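# Move steel cup from right fixture onto plate, inverted

## Task

Lift the steel cup off the fixture on the robot's right side, set it upside down (opening facing down) on the plate so that its entire rim rests on the plate, then release it.

## Robot and tools

ROBOT. Two Kinova Gen3 arms with seven joints each, named left_arm and right_arm, each with a Robotiq 2F-85 two-finger gripper. In the scene frame, left_arm's base is at (+0.028, +0.363, 0) m and right_arm's at (+0.002, -0.274, 0) m, both nearly unrotated. The frame's origin lies on the table top midway between the bases, +z is up, +x points out over the table, and left_arm sits on the +y side. So the robot's right, where the cup's fixture is, is toward -y. The arm names do not tell you which side of an image something is on.

JOINT ORDER per arm: waist (joint_1), shoulder (joint_2), upper arm roll (joint_3), elbow (joint_4), forearm roll (joint_5), wrist pitch (joint_6), wrist roll (joint_7). Stated ranges in rad: waist, upper arm roll, forearm roll, wrist roll -69.115 to 69.115; shoulder -2.250 to 2.250; elbow -2.580 to 2.580; wrist pitch -2.100 to 2.100. The waist sign is flipped against the URDF everywhere you see or send it. Actual ends may be off by up to 0.013 rad. A target beyond an end by more than 0.013 rad, and beyond the current angle, gets the call refused; an unreachable target past the real end is clipped, and the result may print "joint sent to its limit".

GRIPPER. Fingers point along the gripper's +z and close along its y. The reported hand point is between the pads when closed; closed fingertips reach about 19 mm past it, open ones about 6 mm. Closing pushes the fingertips roughly 13 mm farther from the wrist, so keep that clearance above surfaces. Position number: +1 fully open (85 mm), 0 about 41 mm, about -0.8 pads touching, -1 closes until blocked (firm grip, roughly 190 to 235 N per pad). Speed number: -1 about 20 mm/s, 0 about 85, +1 about 150. To grip, send -1 and keep sending it; to release, send a position wider than the cup. For a soft grip, open, then close to just under the cup's width. Resending the same gripper pair leaves the gripper alone; a 0 is a real command, not a no-op.

THE ROW. Every motion command uses a row of 18 plain numbers: left_arm's 7 joint angles, its gripper position, its gripper speed, then right_arm's 7 angles, position, speed. Joint values are absolute target angles in radians, the same kind printed under Joint positions, not offsets. Gripper numbers lie in [-1, 1]. Include both arms even if one stays put; to keep a joint still, repeat its value from "Joint targets".

TOOLS.
execute_actions(actions): a list of actions run in sequence. Each action is a table of up to 15 rows, one row per control step of 1/30 s, so one action spans 0.5 s; if fewer rows are given the last one is held to fill it. An empty list only returns the current state and images. Per step, each joint's commanded angle is capped at a lead of 0.304 rad (first four joints) or 0.266 rad (last three) beyond its measured angle, and targets that would move the hand over 70 mm from where it is are scaled back. A large jump thus needs several actions.
move(target, speed, blocking): target is one 18-number row of absolute angles plus gripper pairs (gripper numbers are applied at once). All joints of both arms progress along their paths in lockstep, so the hand traces a curve. speed is the top rate in rad/s of whichever joint has farthest to travel, 0.01 to 2, default 0.5; paths take 0.5 to 10 s and are cut off at 10 s. Moves ignore obstacles and the other arm. blocking=false returns after 0.5 s while motion goes on; use wait(0) to check, and call wait or stop before sending further rows or moves. The extra "move:" line reports the ending (done, off_target, moving, held, fault), limits=held or limits=none, and per arm the joint farthest from target. Faster moves and targets set deeper past a contact hit and press harder.
wait(seconds): 0 to 10; lets the scene run holding the last commands, returning early if a running move ends.
stop(): brakes the running move; it needs room, more when fast. Fingers continue.
zoom_image(camera, region): camera is cam_low, cam_left_wrist or cam_right_wrist (each 504x504); region is [x0, y0, x1, y1] pixels from the top-left, at most 504 by 504.
read_manual(section): only returns licence texts; moves nothing.
finished_scene(scene): ends the current scene, giving its number; cannot be undone. The cup must be placed and released first, and stay put.

RESULTS. The state line gives each gripper's position (m) and quat_wxyz in the scene frame; printed positions can be off, more at long reach. Joint positions, Joint velocities, Joint targets (what joints are driven toward now, which can drift) and joint torques come per arm in the joint order above. Action calls also list step readings; HELD with an arm name means that arm's row was partly held back that step. "joint command not followed" means a clearance check altered joint targets. position_measured_pct is about 50 minus 50 times the finger position: 0 fully open; stopping below about 90 before the requested position means something is held or blocking; about 90 or slightly more means the pads met, with nothing or something very thin between.

AVOID. Dropping the cup, knocking anything off the table, letting the arms touch or press each other, and hard pushes or slams. Load limits: 48 N m for the first four joints, 30.2 for the last three, the held cup included; reaching one stops that arm for 10 s. Holding loads heats motors: a MOTOR HOT warning appears from 60 °C and at 75 °C the arm sags (OVER-TEMPERATURE FAULT). Occasional outside tugs may act on the held cup or loose objects, so grip securely and move smoothly.

Each tool is called after "Request:" in YAML: its name, and indented under it one key for each argument.

## Session

Request:
execute_actions:
  actions: []

Scene clock: 0.00 s.
left_arm: end_effector_position=(+0.2429, +0.7695, +0.3159) position_measured_pct=0.0 end_effector_quat_wxyz=(+0.309, +0.623, +0.335, +0.636) | right_arm: end_effector_position=(+0.2689, -0.2162, +0.2563) position_measured_pct=0.0 end_effector_quat_wxyz=(-0.311, +0.886, -0.343, +0.031)
Joint names: [waist, shoulder, upper arm roll, elbow, forearm roll, wrist pitch, wrist roll]
Joint positions: left_arm=[ 1.736  0.723 -0.226  2.     1.382  1.814  2.904] | right_arm=[ 0.031 -0.12   0.548  2.343 -0.717  0.96  -1.512]
Joint velocities: left_arm=[-0.001  0.001  0.     0.    -0.001 -0.     0.   ] | right_arm=[-0.    -0.     0.001  0.    -0.001  0.     0.   ]
Joint torques (N m, as the joint torque sensors report them, + toward a larger Joint positions number): no reading
Joint targets: left_arm=[1.736 0.723 -0.226 2.000 1.382 1.814 2.904] | right_arm=[0.031 -0.120 0.548 2.343 -0.717 0.960 -1.512]

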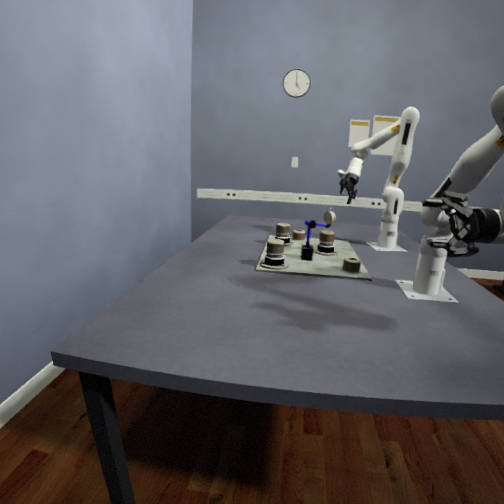

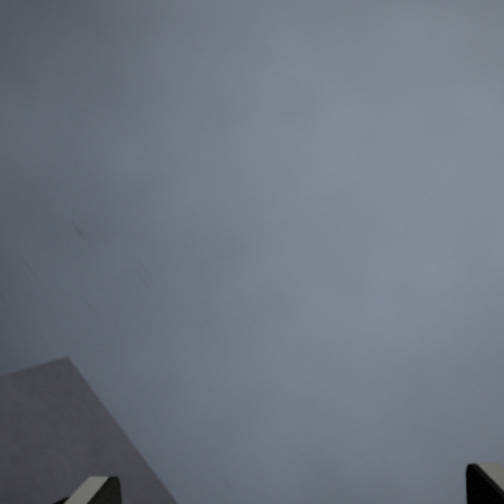

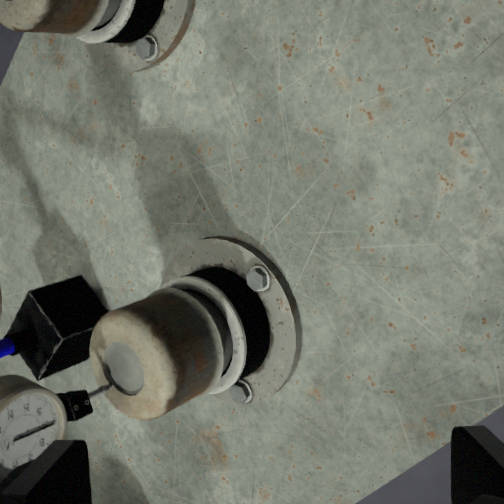

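Request:
move:
  target: [1.736,0.723,-0.226,2.0,1.382,1.814,2.904,1,0, 0.10,0.708,0,1.002,0,1.432,-1.573,1,0]
  speed: 0.9

Scene clock: 6.47 s.
left_arm: end_effector_position=(+0.2431, +0.7694, +0.3160) position_measured_pct=0.0 end_effector_quat_wxyz=(+0.309, +0.623, +0.335, +0.636) | right_arm: end_effector_position=(+0.5740, -0.1481, +0.2496) position_measured_pct=0.0 end_effector_quat_wxyz=(+0.000, +0.992, +0.128, -0.000)
Joint names: [waist, shoulder, upper arm roll, elbow, forearm roll, wrist pitch, wrist roll]
Joint positions: left_arm=[ 1.736  0.723 -0.226  2.     1.382  1.814  2.904] | right_arm=[ 0.1    0.708  0.     1.002 -0.     1.432 -1.573]
Joint velocities: left_arm=[-0.001 -0.    -0.    -0.    -0.     0.    -0.001] | right_arm=[ 0.     0.002 -0.     0.    -0.001 -0.    -0.   ]
Joint torques (N m, as the joint torque sensors report them, + toward a larger Joint positions number): left_arm=[ -0.08 -16.7    1.1   -2.62   0.67   3.08   0.01] | right_arm=[ -0.15 -20.67   0.22  -9.48  -0.15  -0.15   0.18]
Joint targets: left_arm=[1.736 0.723 -0.226 2.000 1.382 1.814 2.904] | right_arm=[0.100 0.708 -0.000 1.002 0.000 1.432 -1.573]
move: done; limits=none; left_arm: farthest joint: the waist, 0.000 radians from its target (0.000 radians at the start); right_arm: farthest joint: the waist, 0.000 radians from its target (0.069 radians at the start)

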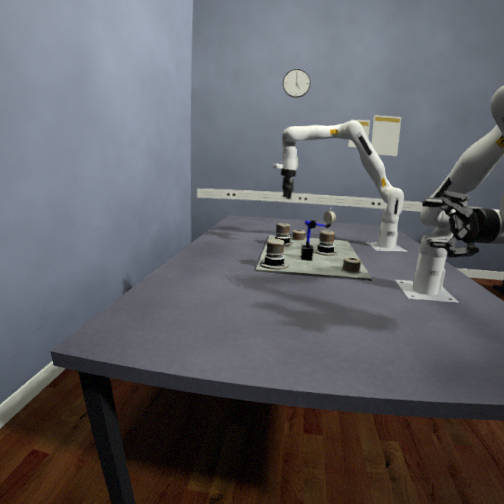

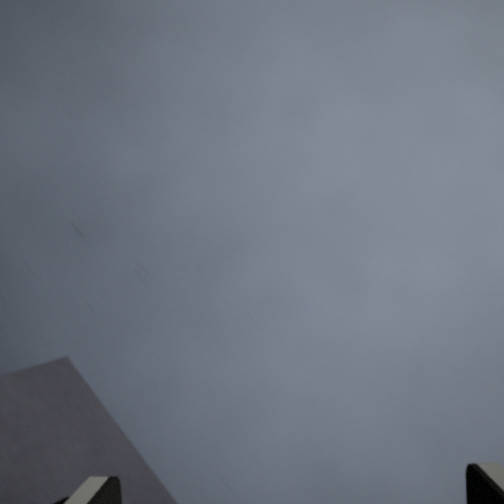

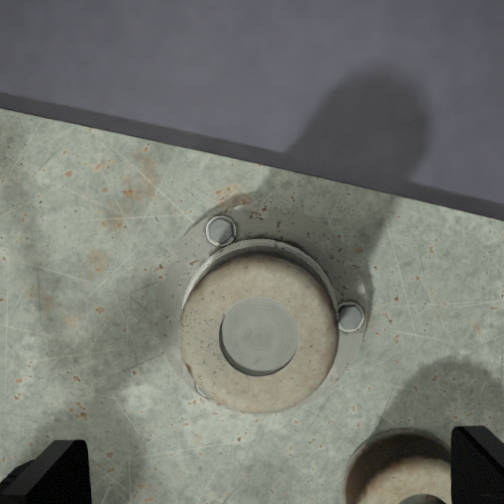

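Request:
move:
  target: [1.736,0.723,-0.226,2.0,1.382,1.814,2.904,1,0, 0.10,0.803,0,1.2517,0,1.087,-1.573,1,0]
  speed: 0.5

Scene clock: 16.27 s.
left_arm: end_effector_position=(+0.2431, +0.7694, +0.3160) position_measured_pct=0.0 end_effector_quat_wxyz=(+0.309, +0.623, +0.335, +0.636) | right_arm: end_effector_position=(+0.5702, -0.1491, +0.1195) position_measured_pct=0.0 end_effector_quat_wxyz=(+0.000, +0.992, +0.128, -0.000)
Joint names: [waist, shoulder, upper arm roll, elbow, forearm roll, wrist pitch, wrist roll]
Joint positions: left_arm=[ 1.736  0.723 -0.226  2.     1.382  1.814  2.904] | right_arm=[ 0.1    0.803  0.     1.252  0.     1.087 -1.573]
Joint velocities: left_arm=[ 0.001  0.    -0.    -0.    -0.    -0.    -0.   ] | right_arm=[-0.     0.     0.001  0.001 -0.001 -0.001 -0.   ]
Joint torques (N m, as the joint torque sensors report them, + toward a larger Joint positions number): left_arm=[ -0.03 -17.02   1.04  -2.63   0.66   3.07   0.03] | right_arm=[ -0.02 -21.63   0.17  -8.28   0.01  -0.34   0.11]
Joint targets: left_arm=[1.736 0.723 -0.226 2.000 1.382 1.814 2.904] | right_arm=[0.100 0.803 0.000 1.252 0.000 1.087 -1.573]
move: done; limits=none; left_arm: farthest joint: the waist, 0.000 radians from its target (0.000 radians at the start); right_arm: farthest joint: the waist, 0.000 radians from its target (0.000 radians at the start)

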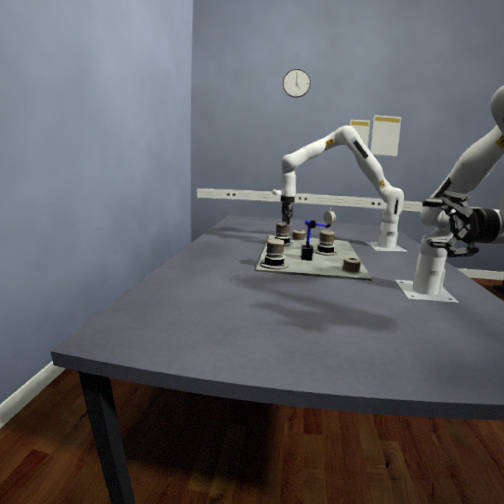

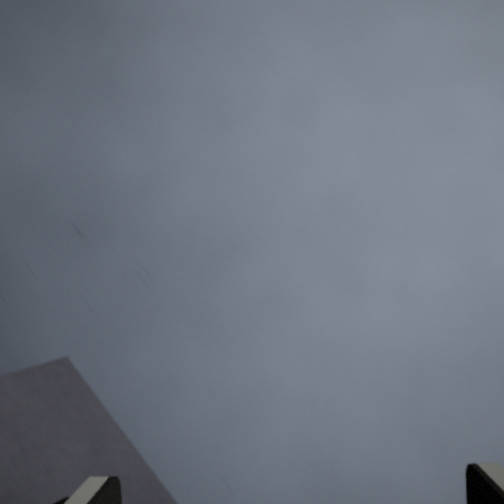

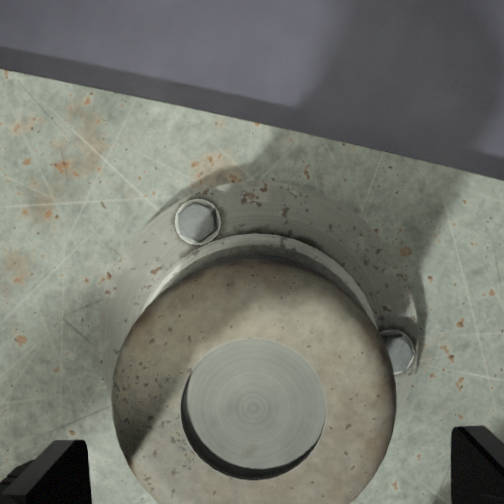

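Request:
move:
  target: [1.736,0.723,-0.226,2.0,1.382,1.814,2.904,1,0, 0.106,0.8463,0,1.2505,0,1.0448,-1.573,1,0]
  speed: 0.2

Scene clock: 27.90 s.
left_arm: end_effector_position=(+0.2431, +0.7694, +0.3160) position_measured_pct=0.0 end_effector_quat_wxyz=(+0.309, +0.623, +0.335, +0.636) | right_arm: end_effector_position=(+0.5753, -0.1442, +0.0946) position_measured_pct=0.0 end_effector_quat_wxyz=(-0.000, +0.991, +0.131, +0.000)
Joint names: [waist, shoulder, upper arm roll, elbow, forearm roll, wrist pitch, wrist roll]
Joint positions: left_arm=[ 1.736  0.723 -0.226  2.     1.382  1.814  2.904] | right_arm=[ 0.106  0.846 -0.     1.251  0.     1.045 -1.573]
Joint velocities: left_arm=[-0.001  0.    -0.    -0.    -0.     0.    -0.   ] | right_arm=[ 0.     0.001  0.002 -0.001  0.001 -0.     0.   ]
Joint torques (N m, as the joint torque sensors report them, + toward a larger Joint positions number): left_arm=[ -0.23 -16.87   1.12  -2.68   0.63   2.98   0.02] | right_arm=[  0.04 -21.54   0.07  -8.13  -0.21  -0.23   0.18]
Joint targets: left_arm=[1.736 0.723 -0.226 2.000 1.382 1.814 2.904] | right_arm=[0.106 0.846 0.000 1.250 0.000 1.045 -1.573]
move: done; limits=none; left_arm: farthest joint: the waist, 0.000 radians from its target (0.000 radians at the start); right_arm: farthest joint: the waist, 0.000 radians from its target (0.006 radians at the start)

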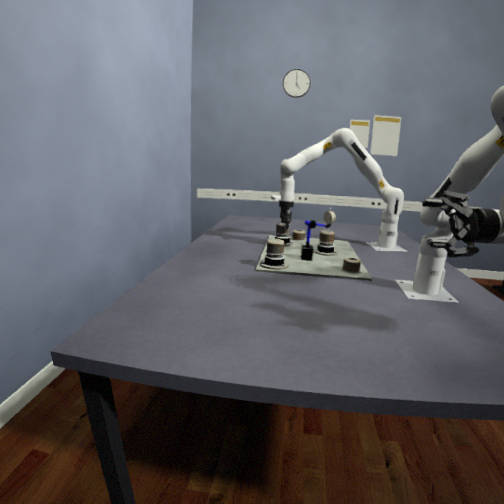

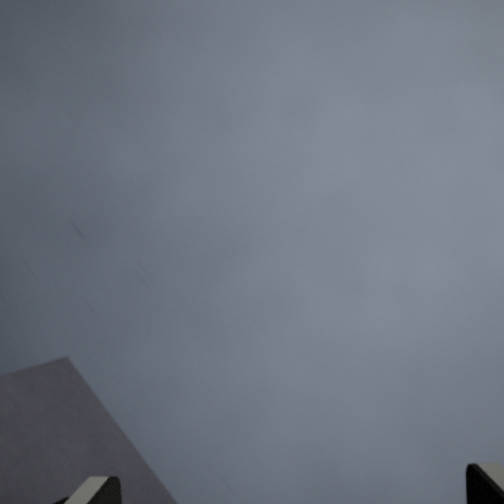

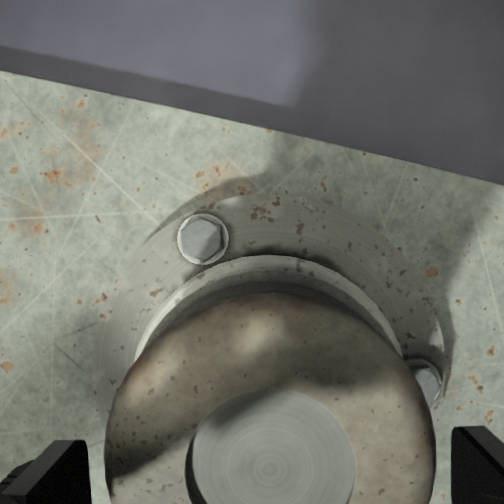

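Request:
move:
  target: [1.736,0.723,-0.226,2.0,1.382,1.814,2.904,1,0, 0.106,0.8738,0,1.2688,0,0.999,-1.573,1,0]
  speed: 0.05

Request:
execute_actions:
  actions:
    - [[1.736,0.723,-0.226,2.0,1.382,1.814,2.904,1,0, 0.106,0.8738,0,1.2688,0,0.999,-1.573,-1,0]]

Request:
zoom_image:
  camera: "cam_low"
  region: [250, 190, 330, 260]

Scene clock: 43.50 s.
left_arm: end_effector_position=(+0.2431, +0.7694, +0.3160) position_measured_pct=0.0 end_effector_quat_wxyz=(+0.309, +0.623, +0.335, +0.636) | right_arm: end_effector_position=(+0.5753, -0.1442, +0.0735) position_measured_pct=0.0 end_effector_quat_wxyz=(-0.000, +0.991, +0.131, +0.000)
Joint names: [waist, shoulder, upper arm roll, elbow, forearm roll, wrist pitch, wrist roll]
Joint positions: left_arm=[ 1.736  0.723 -0.226  2.     1.382  1.814  2.904] | right_arm=[ 0.106  0.874 -0.     1.269  0.     0.999 -1.573]
Joint velocities: left_arm=[-0.001  0.002 -0.001  0.    -0.001 -0.    -0.   ] | right_arm=[ 0.001  0.001  0.001  0.003 -0.    -0.002 -0.   ]
Joint torques (N m, as the joint torque sensors report them, + toward a larger Joint positions number): left_arm=[ -0.19 -16.89   1.02  -2.58   0.69   3.    -0.01] | right_arm=[ -0.08 -22.03   0.2   -7.88  -0.17  -0.1    0.13]
Joint targets: left_arm=[1.736 0.723 -0.226 2.000 1.382 1.814 2.904] | right_arm=[0.106 0.874 0.000 1.269 0.000 0.999 -1.573]
move: done; limits=none; left_arm: farthest joint: the waist, 0.000 radians from its target (0.000 radians at the start); right_arm: farthest joint: the waist, 0.000 radians from its target (0.000 radians at the start)

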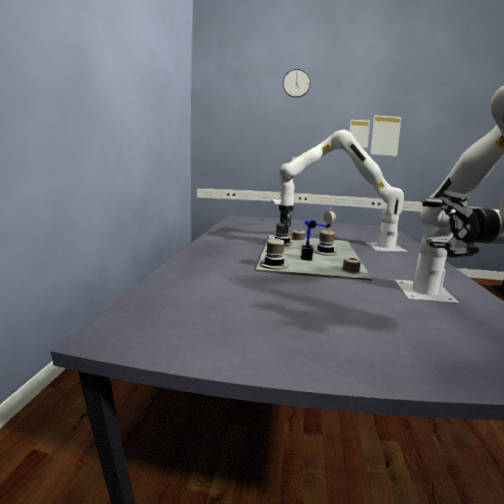

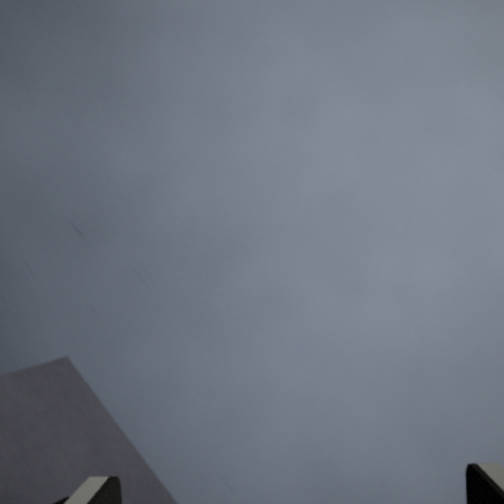

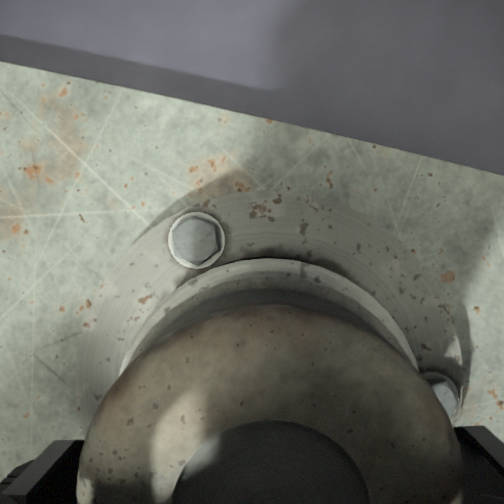

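Scene clock: 44.00 s.
left_arm: end_effector_position=(+0.2431, +0.7694, +0.3160) position_measured_pct=0.0 end_effector_quat_wxyz=(+0.309, +0.623, +0.335, +0.636) | right_arm: end_effector_position=(+0.5755, -0.1444, +0.0752) position_measured_pct=20.6 end_effector_quat_wxyz=(+0.000, +0.991, +0.131, +0.001)
Joint names: [waist, shoulder, upper arm roll, elbow, forearm roll, wrist pitch, wrist roll]
Joint positions: left_arm=[ 1.736  0.723 -0.226  2.     1.382  1.814  2.904] | right_arm=[ 0.106  0.871  0.     1.269  0.     1.001 -1.573]
Joint velocities: left_arm=[ 0.001  0.001 -0.001  0.     0.     0.     0.001] | right_arm=[-0.     0.     0.     0.001  0.001 -0.001 -0.   ]
Joint torques (N m, as the joint torque sensors report them, + toward a larger Joint positions number): left_arm=[ -0.19 -16.9    1.07  -2.65   0.71   3.04   0.01] | right_arm=[  0.   -20.03   0.05  -8.02  -0.17  -1.     0.14]
Joint targets: left_arm=[1.736 0.723 -0.226 2.000 1.382 1.814 2.904] | right_arm=[0.106 0.874 0.000 1.269 0.000 0.999 -1.573]
Step readings (joint positions):
0: left_arm=[1.736 0.723 -0.226 2.000 1.382 1.814 2.904] | right_arm=[0.106 0.874 -0.000 1.269 0.000 0.999 -1.573]
1: left_arm=[1.736 0.723 -0.226 2.000 1.382 1.814 2.904] | right_arm=[0.106 0.874 -0.000 1.269 -0.000 0.999 -1.573]
2: left_arm=[1.736 0.723 -0.226 2.000 1.382 1.814 2.904] | right_arm=[0.106 0.874 0.000 1.269 0.000 0.999 -1.573]
4: left_arm=[1.736 0.723 -0.226 2.000 1.382 1.814 2.904] | right_arm=[0.106 0.874 0.000 1.269 0.000 0.999 -1.573]
8: left_arm=[1.736 0.723 -0.226 2.000 1.382 1.814 2.904] | right_arm=[0.106 0.872 0.000 1.269 0.000 1.000 -1.573]
15: Joint positions above

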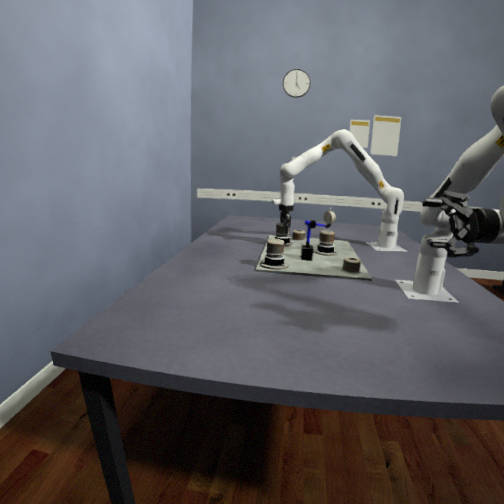

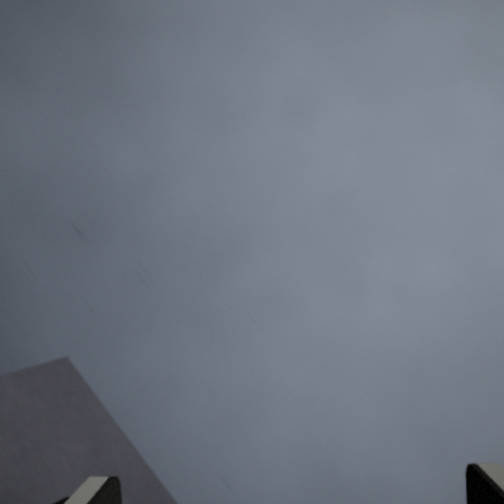

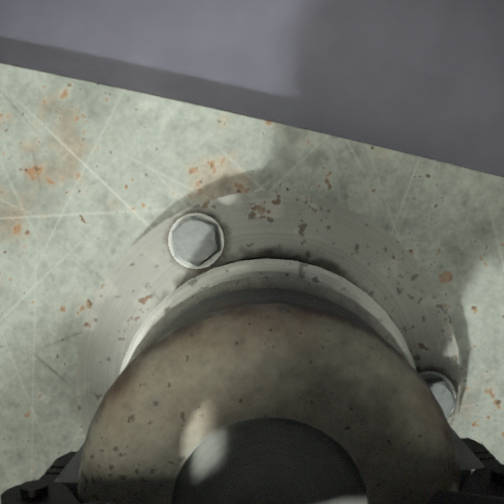

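Region (250, 190, 330, 260) of cam_low's 504x504 image, scaled by 6.300, with more detail than that image has; it fills the top 441 rows of this view, and the rest is white.

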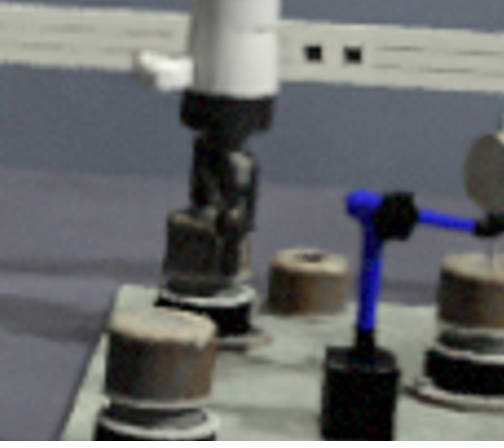

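Request:
move:
  target: [1.736,0.723,-0.226,2.0,1.382,1.814,2.904,1,0, 0.106,0.8463,0,1.2505,0,1.0448,-1.573,-1,0]
  speed: 0.05

Scene clock: 58.47 s.
left_arm: end_effector_position=(+0.2431, +0.7694, +0.3160) position_measured_pct=0.0 end_effector_quat_wxyz=(+0.309, +0.623, +0.335, +0.636) | right_arm: end_effector_position=(+0.5753, -0.1442, +0.0945) position_measured_pct=20.6 end_effector_quat_wxyz=(+0.000, +0.991, +0.131, -0.000)
Joint names: [waist, shoulder, upper arm roll, elbow, forearm roll, wrist pitch, wrist roll]
Joint positions: left_arm=[ 1.736  0.723 -0.226  2.     1.382  1.814  2.904] | right_arm=[ 0.106  0.846  0.     1.25   0.     1.045 -1.573]
Joint velocities: left_arm=[-0.     0.001 -0.001  0.     0.001  0.    -0.001] | right_arm=[-0.    -0.001  0.     0.001 -0.001  0.    -0.   ]
Joint torques (N m, as the joint torque sensors report them, + toward a larger Joint positions number): left_arm=[ -0.22 -16.92   0.98  -2.48   0.69   2.99   0.06] | right_arm=[ -0.08 -23.     0.2   -8.62  -0.05  -0.42   0.15]
Joint targets: left_arm=[1.736 0.723 -0.226 2.000 1.382 1.814 2.904] | right_arm=[0.106 0.846 0.000 1.250 0.000 1.045 -1.573]
move: done; limits=none; left_arm: farthest joint: the waist, 0.000 radians from its target (0.000 radians at the start); right_arm: farthest joint: the waist, 0.000 radians from its target (0.000 radians at the start)

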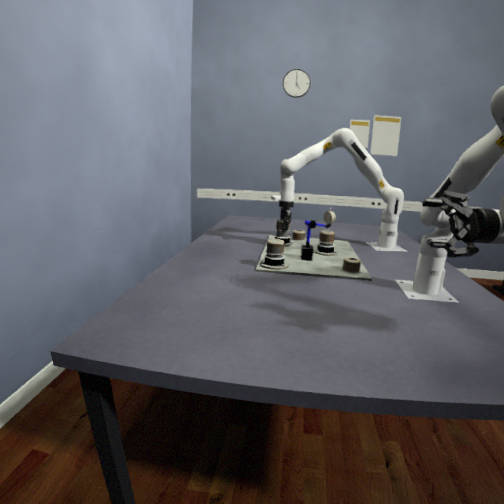

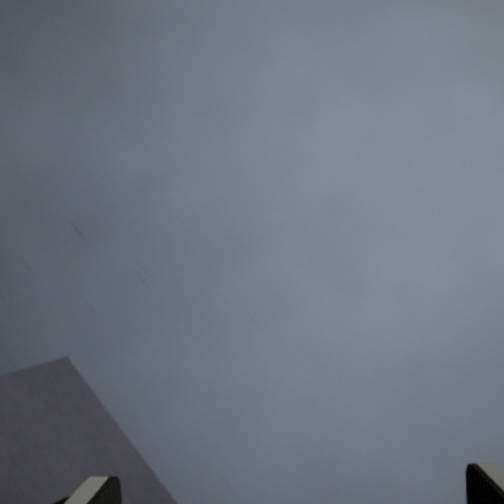

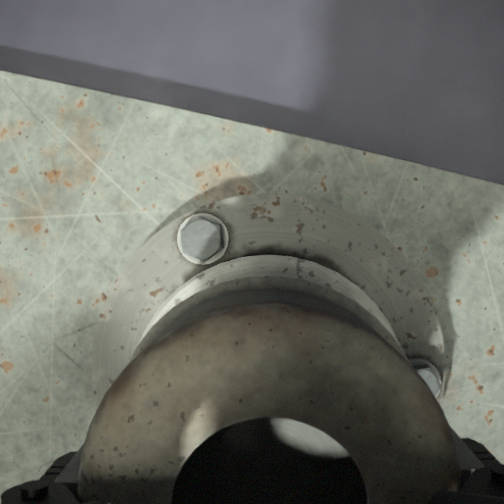

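Request:
move:
  target: [1.736,0.723,-0.226,2.0,1.382,1.814,2.904,1,0, 0.106,0.8053,0,1.2116,0,1.1247,-1.573,-1,0]
  speed: 0.1

Request:
move:
  target: [1.736,0.723,-0.226,2.0,1.382,1.814,2.904,1,0, 0.106,0.7655,0,1.154,0,1.2221,-1.573,-1,0]
  speed: 0.3

Request:
move:
  target: [1.736,0.723,-0.226,2.0,1.382,1.814,2.904,1,0, 0.235,0.449,0,1.8245,0,0.868,-1.573,-1,0]
  speed: 0.6

Scene clock: 67.90 s.
left_arm: end_effector_position=(+0.2431, +0.7694, +0.3160) position_measured_pct=0.0 end_effector_quat_wxyz=(+0.309, +0.623, +0.335, +0.636) | right_arm: end_effector_position=(+0.5753, -0.1442, +0.1294) position_measured_pct=20.6 end_effector_quat_wxyz=(+0.000, +0.991, +0.131, -0.000)
Joint names: [waist, shoulder, upper arm roll, elbow, forearm roll, wrist pitch, wrist roll]
Joint positions: left_arm=[ 1.736  0.723 -0.226  2.     1.382  1.814  2.904] | right_arm=[ 0.106  0.805  0.     1.212 -0.     1.125 -1.573]
Joint velocities: left_arm=[ 0.001 -0.001  0.     0.    -0.     0.    -0.001] | right_arm=[ 0.    -0.002 -0.002  0.001  0.     0.     0.   ]
Joint torques (N m, as the joint torque sensors report them, + toward a larger Joint positions number): left_arm=[ -0.14 -16.83   1.    -2.7    0.62   3.     0.04] | right_arm=[  0.   -23.     0.37  -9.13  -0.12  -0.14   0.27]
Joint targets: left_arm=[1.736 0.723 -0.226 2.000 1.382 1.814 2.904] | right_arm=[0.106 0.805 0.000 1.212 0.000 1.125 -1.573]
move: done; limits=none; left_arm: farthest joint: the waist, 0.000 radians from its target (0.000 radians at the start); right_arm: farthest joint: the waist, 0.000 radians from its target (0.000 radians at the start)

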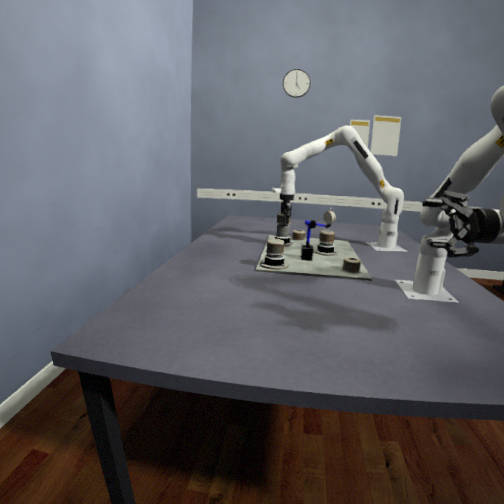

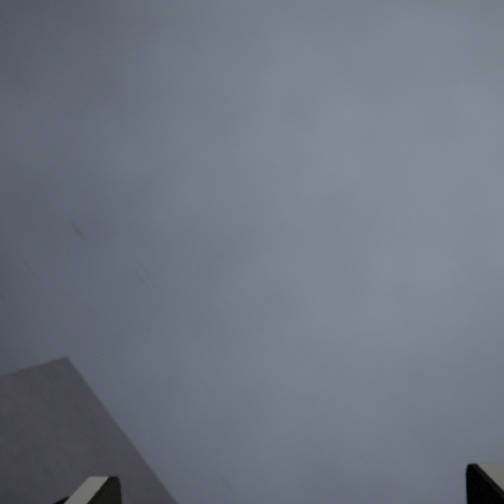

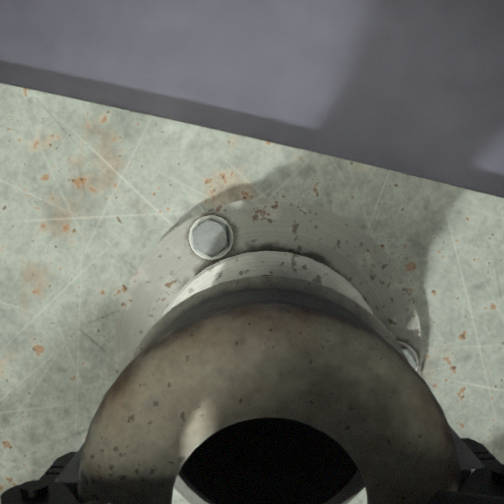

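Scene clock: 68.73 s.
left_arm: end_effector_position=(+0.2431, +0.7694, +0.3160) position_measured_pct=0.0 end_effector_quat_wxyz=(+0.309, +0.623, +0.335, +0.636) | right_arm: end_effector_position=(+0.5753, -0.1442, +0.1695) position_measured_pct=20.6 end_effector_quat_wxyz=(+0.000, +0.991, +0.131, -0.000)
Joint names: [waist, shoulder, upper arm roll, elbow, forearm roll, wrist pitch, wrist roll]
Joint positions: left_arm=[ 1.736  0.723 -0.226  2.     1.382  1.814  2.904] | right_arm=[ 0.106  0.766 -0.     1.154 -0.     1.222 -1.573]
Joint velocities: left_arm=[ 0.    -0.001  0.     0.     0.     0.     0.001] | right_arm=[ 0.     0.    -0.001  0.    -0.001  0.     0.   ]
Joint torques (N m, as the joint torque sensors report them, + toward a larger Joint positions number): left_arm=[ -0.1  -16.86   1.06  -2.68   0.69   3.    -0.03] | right_arm=[  0.1  -22.69   0.31  -9.39  -0.14  -0.21   0.21]
Joint targets: left_arm=[1.736 0.723 -0.226 2.000 1.382 1.814 2.904] | right_arm=[0.106 0.765 0.000 1.154 0.000 1.222 -1.573]
move: done; limits=none; left_arm: farthest joint: the waist, 0.000 radians from its target (0.000 radians at the start); right_arm: farthest joint: the waist, 0.000 radians from its target (0.000 radians at the start)

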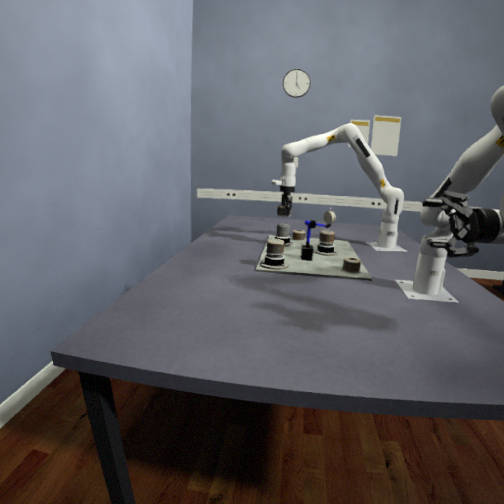

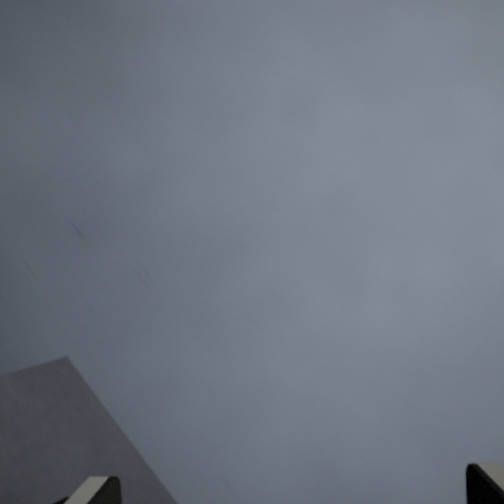

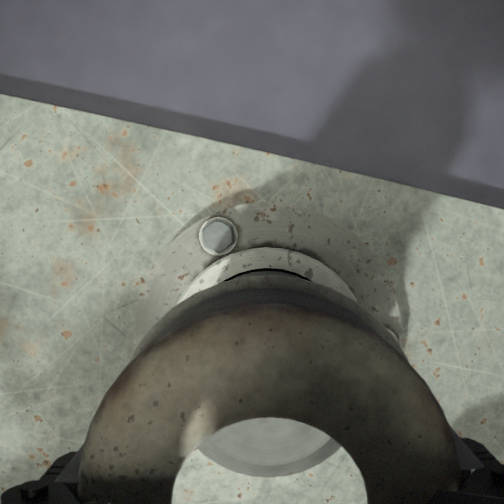

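Scene clock: 70.47 s.
left_arm: end_effector_position=(+0.2431, +0.7694, +0.3160) position_measured_pct=0.0 end_effector_quat_wxyz=(+0.309, +0.623, +0.335, +0.636) | right_arm: end_effector_position=(+0.4020, -0.1346, +0.1493) position_measured_pct=20.6 end_effector_quat_wxyz=(+0.000, +0.981, +0.194, -0.000)
Joint names: [waist, shoulder, upper arm roll, elbow, forearm roll, wrist pitch, wrist roll]
Joint positions: left_arm=[ 1.736  0.723 -0.226  2.     1.382  1.814  2.904] | right_arm=[ 0.235  0.449 -0.     1.824 -0.     0.868 -1.573]
Joint velocities: left_arm=[-0.     0.001  0.001 -0.     0.    -0.     0.   ] | right_arm=[ 0.    -0.003 -0.001  0.002  0.    -0.001 -0.   ]
Joint torques (N m, as the joint torque sensors report them, + toward a larger Joint positions number): left_arm=[ -0.09 -16.93   1.1   -2.58   0.62   3.02  -0.03] | right_arm=[  0.11 -16.     0.12  -7.76  -0.16  -0.22   0.14]
Joint targets: left_arm=[1.736 0.723 -0.226 2.000 1.382 1.814 2.904] | right_arm=[0.235 0.449 0.000 1.824 0.000 0.868 -1.573]
move: done; limits=none; left_arm: farthest joint: the waist, 0.000 radians from its target (0.000 radians at the start); right_arm: farthest joint: the waist, 0.000 radians from its target (0.129 radians at the start)

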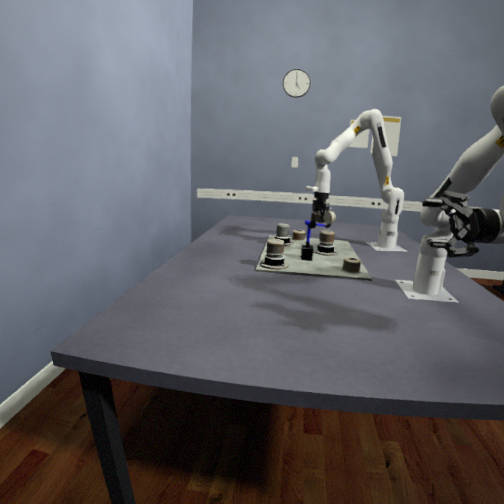

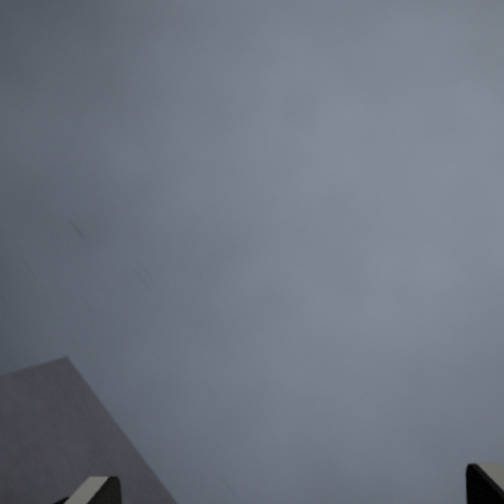

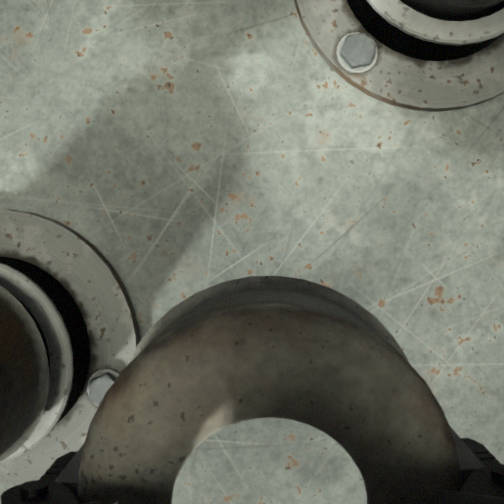

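Request:
move:
  target: [1.736,0.723,-0.226,2.0,1.382,1.814,2.904,1,0, 0.16,0.449,0,1.8245,0,0.868,-1.573,-1,0]
  speed: 0.3

Scene clock: 84.03 s.
left_arm: end_effector_position=(+0.2431, +0.7694, +0.3160) position_measured_pct=0.0 end_effector_quat_wxyz=(+0.309, +0.623, +0.335, +0.636) | right_arm: end_effector_position=(+0.4113, -0.1648, +0.1494) position_measured_pct=20.6 end_effector_quat_wxyz=(-0.000, +0.987, +0.158, +0.000)
Joint names: [waist, shoulder, upper arm roll, elbow, forearm roll, wrist pitch, wrist roll]
Joint positions: left_arm=[ 1.736  0.723 -0.226  2.     1.382  1.814  2.904] | right_arm=[ 0.16   0.449  0.     1.824  0.     0.868 -1.573]
Joint velocities: left_arm=[ 0.002  0.    -0.    -0.    -0.    -0.    -0.   ] | right_arm=[-0.003  0.001  0.001 -0.    -0.     0.001 -0.   ]
Joint torques (N m, as the joint torque sensors report them, + toward a larger Joint positions number): left_arm=[ -0.09 -16.96   1.03  -2.57   0.67   2.97   0.05] | right_arm=[ -0.79 -15.8    0.02  -7.61  -0.18  -0.09   0.07]
Joint targets: left_arm=[1.736 0.723 -0.226 2.000 1.382 1.814 2.904] | right_arm=[0.160 0.449 0.000 1.824 0.000 0.868 -1.573]
move: done; limits=none; left_arm: farthest joint: the waist, 0.000 radians from its target (0.000 radians at the start); right_arm: farthest joint: the waist, 0.000 radians from its target (0.075 radians at the start)

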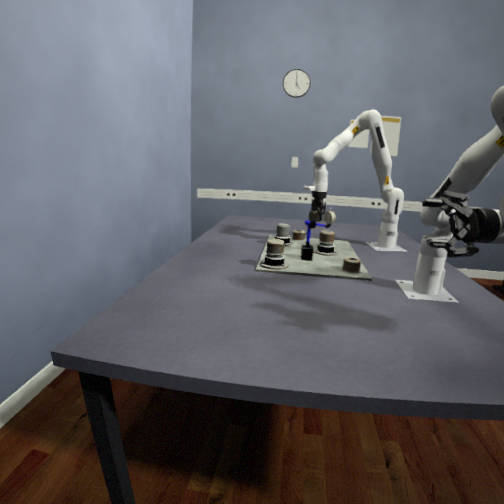

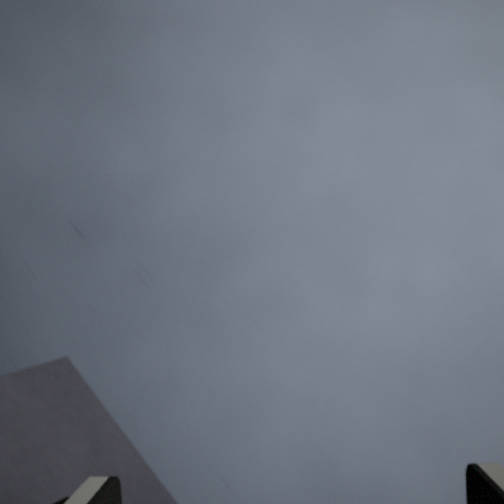

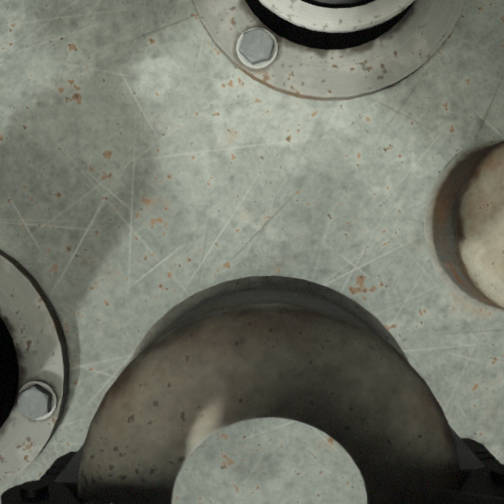

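Request:
move:
  target: [1.736,0.723,-0.226,2.0,1.382,1.814,2.904,1,0, 0.16,0.642,0,1.926,0,0.5735,-1.573,-1,0]
  speed: 0.25

Request:
move:
  target: [1.736,0.723,-0.226,2.0,1.382,1.814,2.904,1,0, 0.16,0.666,0,1.932,0,0.5435,-1.573,-1,0]
  speed: 0.025

Scene clock: 103.37 s.
left_arm: end_effector_position=(+0.2431, +0.7694, +0.3160) position_measured_pct=0.0 end_effector_quat_wxyz=(+0.309, +0.623, +0.335, +0.636) | right_arm: end_effector_position=(+0.4114, -0.1649, +0.0466) position_measured_pct=20.6 end_effector_quat_wxyz=(-0.000, +0.988, +0.158, +0.000)
Joint names: [waist, shoulder, upper arm roll, elbow, forearm roll, wrist pitch, wrist roll]
Joint positions: left_arm=[ 1.736  0.723 -0.226  2.     1.382  1.814  2.904] | right_arm=[ 0.16   0.642 -0.     1.926  0.     0.574 -1.573]
Joint velocities: left_arm=[ 0.001  0.001  0.    -0.    -0.    -0.    -0.001] | right_arm=[-0.001  0.002 -0.001 -0.     0.    -0.001  0.   ]
Joint torques (N m, as the joint torque sensors report them, + toward a larger Joint positions number): left_arm=[ -0.17 -16.8    1.13  -2.67   0.62   2.98   0.  ] | right_arm=[  0.1  -17.02   0.28  -5.71  -0.16  -0.12   0.13]
Joint targets: left_arm=[1.736 0.723 -0.226 2.000 1.382 1.814 2.904] | right_arm=[0.160 0.642 0.000 1.926 0.000 0.574 -1.573]
move: done; limits=none; left_arm: farthest joint: the waist, 0.000 radians from its target (0.000 radians at the start); right_arm: farthest joint: the waist, 0.000 radians from its target (0.000 radians at the start)

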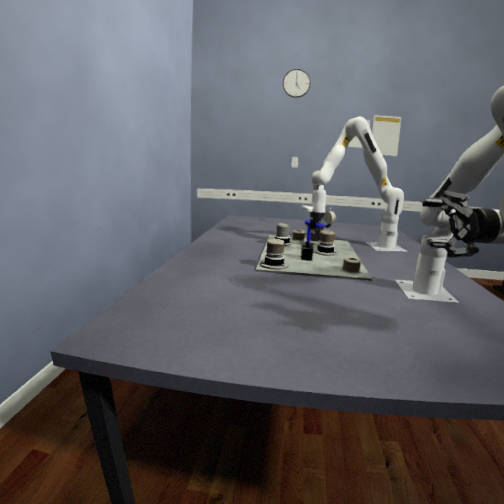

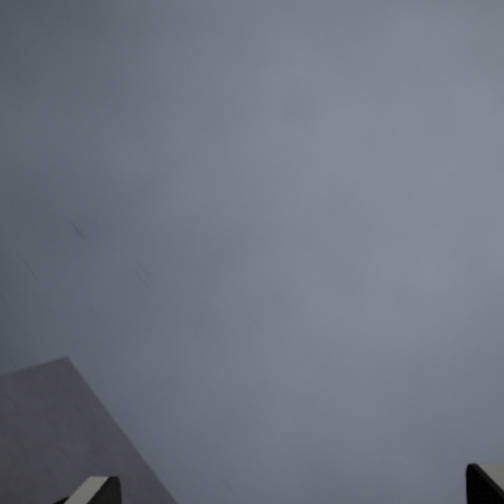

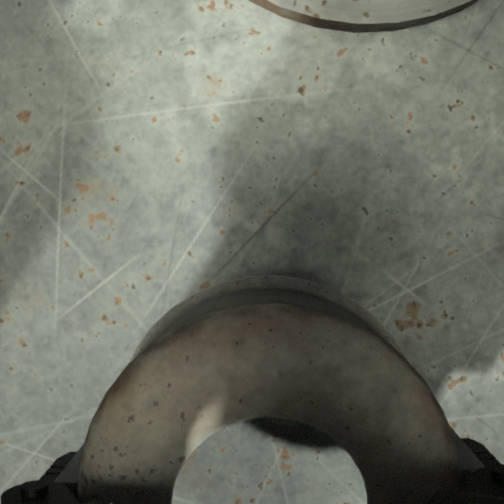

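Scene clock: 104.80 s.
left_arm: end_effector_position=(+0.2431, +0.7694, +0.3160) position_measured_pct=0.0 end_effector_quat_wxyz=(+0.309, +0.623, +0.335, +0.636) | right_arm: end_effector_position=(+0.4114, -0.1649, +0.0354) position_measured_pct=20.6 end_effector_quat_wxyz=(-0.000, +0.988, +0.158, +0.000)
Joint names: [waist, shoulder, upper arm roll, elbow, forearm roll, wrist pitch, wrist roll]
Joint positions: left_arm=[ 1.736  0.723 -0.226  2.     1.382  1.814  2.904] | right_arm=[ 0.16   0.666 -0.     1.932  0.     0.544 -1.573]
Joint velocities: left_arm=[ 0.001  0.001  0.     0.    -0.001  0.     0.   ] | right_arm=[ 0.     0.001  0.     0.004 -0.001 -0.002 -0.   ]
Joint torques (N m, as the joint torque sensors report them, + toward a larger Joint positions number): left_arm=[ -0.06 -16.9    1.13  -2.65   0.66   3.03   0.02] | right_arm=[ -0.02 -17.14   0.16  -5.38  -0.05  -0.2    0.14]
Joint targets: left_arm=[1.736 0.723 -0.226 2.000 1.382 1.814 2.904] | right_arm=[0.160 0.666 0.000 1.932 0.000 0.543 -1.573]
move: done; limits=none; left_arm: farthest joint: the waist, 0.000 radians from its target (0.000 radians at the start); right_arm: farthest joint: the waist, 0.000 radians from its target (0.000 radians at the start)

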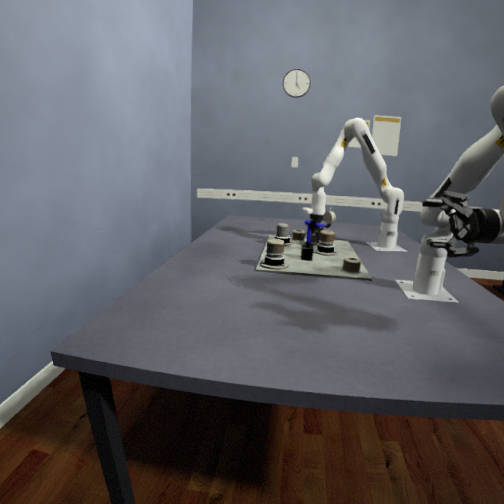

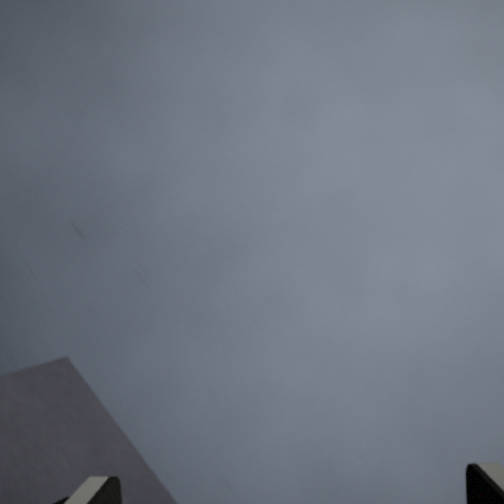

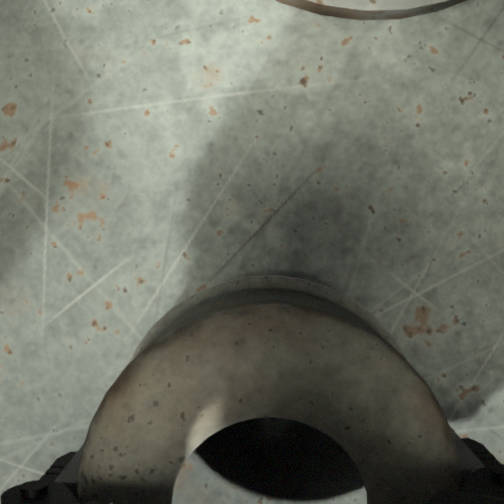

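Continue slowly toward z≈0.025.

Request:
move:
  target: [1.736,0.723,-0.226,2.0,1.382,1.814,2.904,1,0, 0.16,0.6815,0,1.9355,0,0.5245,-1.573,-1,0]
  speed: 0.012

Scene clock: 110.03 s.
left_arm: end_effector_position=(+0.2431, +0.7694, +0.3160) position_measured_pct=0.0 end_effector_quat_wxyz=(+0.309, +0.623, +0.335, +0.636) | right_arm: end_effector_position=(+0.4113, -0.1649, +0.0282) position_measured_pct=20.6 end_effector_quat_wxyz=(-0.000, +0.988, +0.158, +0.000)
Joint names: [waist, shoulder, upper arm roll, elbow, forearm roll, wrist pitch, wrist roll]
Joint positions: left_arm=[ 1.736  0.723 -0.226  2.     1.382  1.814  2.904] | right_arm=[ 0.16   0.681 -0.     1.935 -0.     0.525 -1.573]
Joint velocities: left_arm=[ 0.     0.    -0.     0.    -0.001  0.    -0.   ] | right_arm=[ 0.001  0.001 -0.    -0.     0.001 -0.001 -0.   ]
Joint torques (N m, as the joint torque sensors report them, + toward a larger Joint positions number): left_arm=[ -0.17 -16.76   1.03  -2.72   0.67   3.04   0.02] | right_arm=[  0.25 -17.91   0.31  -5.09  -0.03  -0.23   0.14]
Joint targets: left_arm=[1.736 0.723 -0.226 2.000 1.382 1.814 2.904] | right_arm=[0.160 0.681 0.000 1.935 0.000 0.524 -1.573]
move: done; limits=none; left_arm: farthest joint: the waist, 0.000 radians from its target (0.000 radians at the start); right_arm: farthest joint: the waist, 0.000 radians from its target (0.000 radians at the start)

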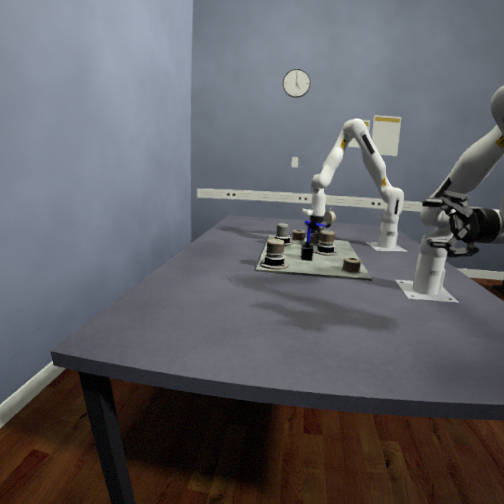

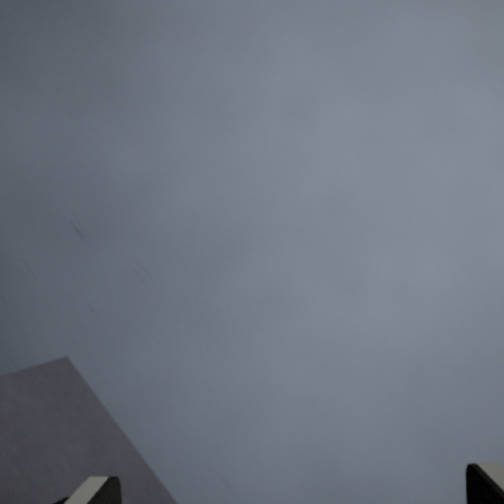

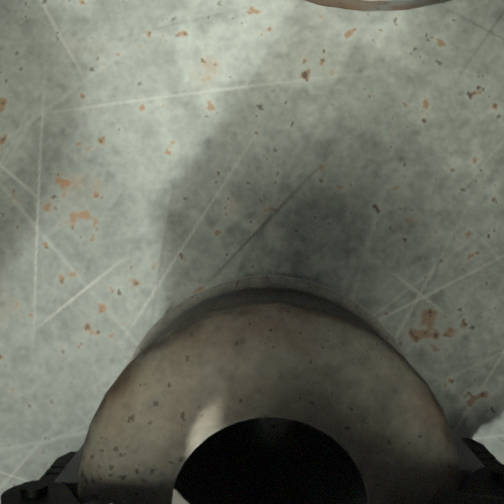

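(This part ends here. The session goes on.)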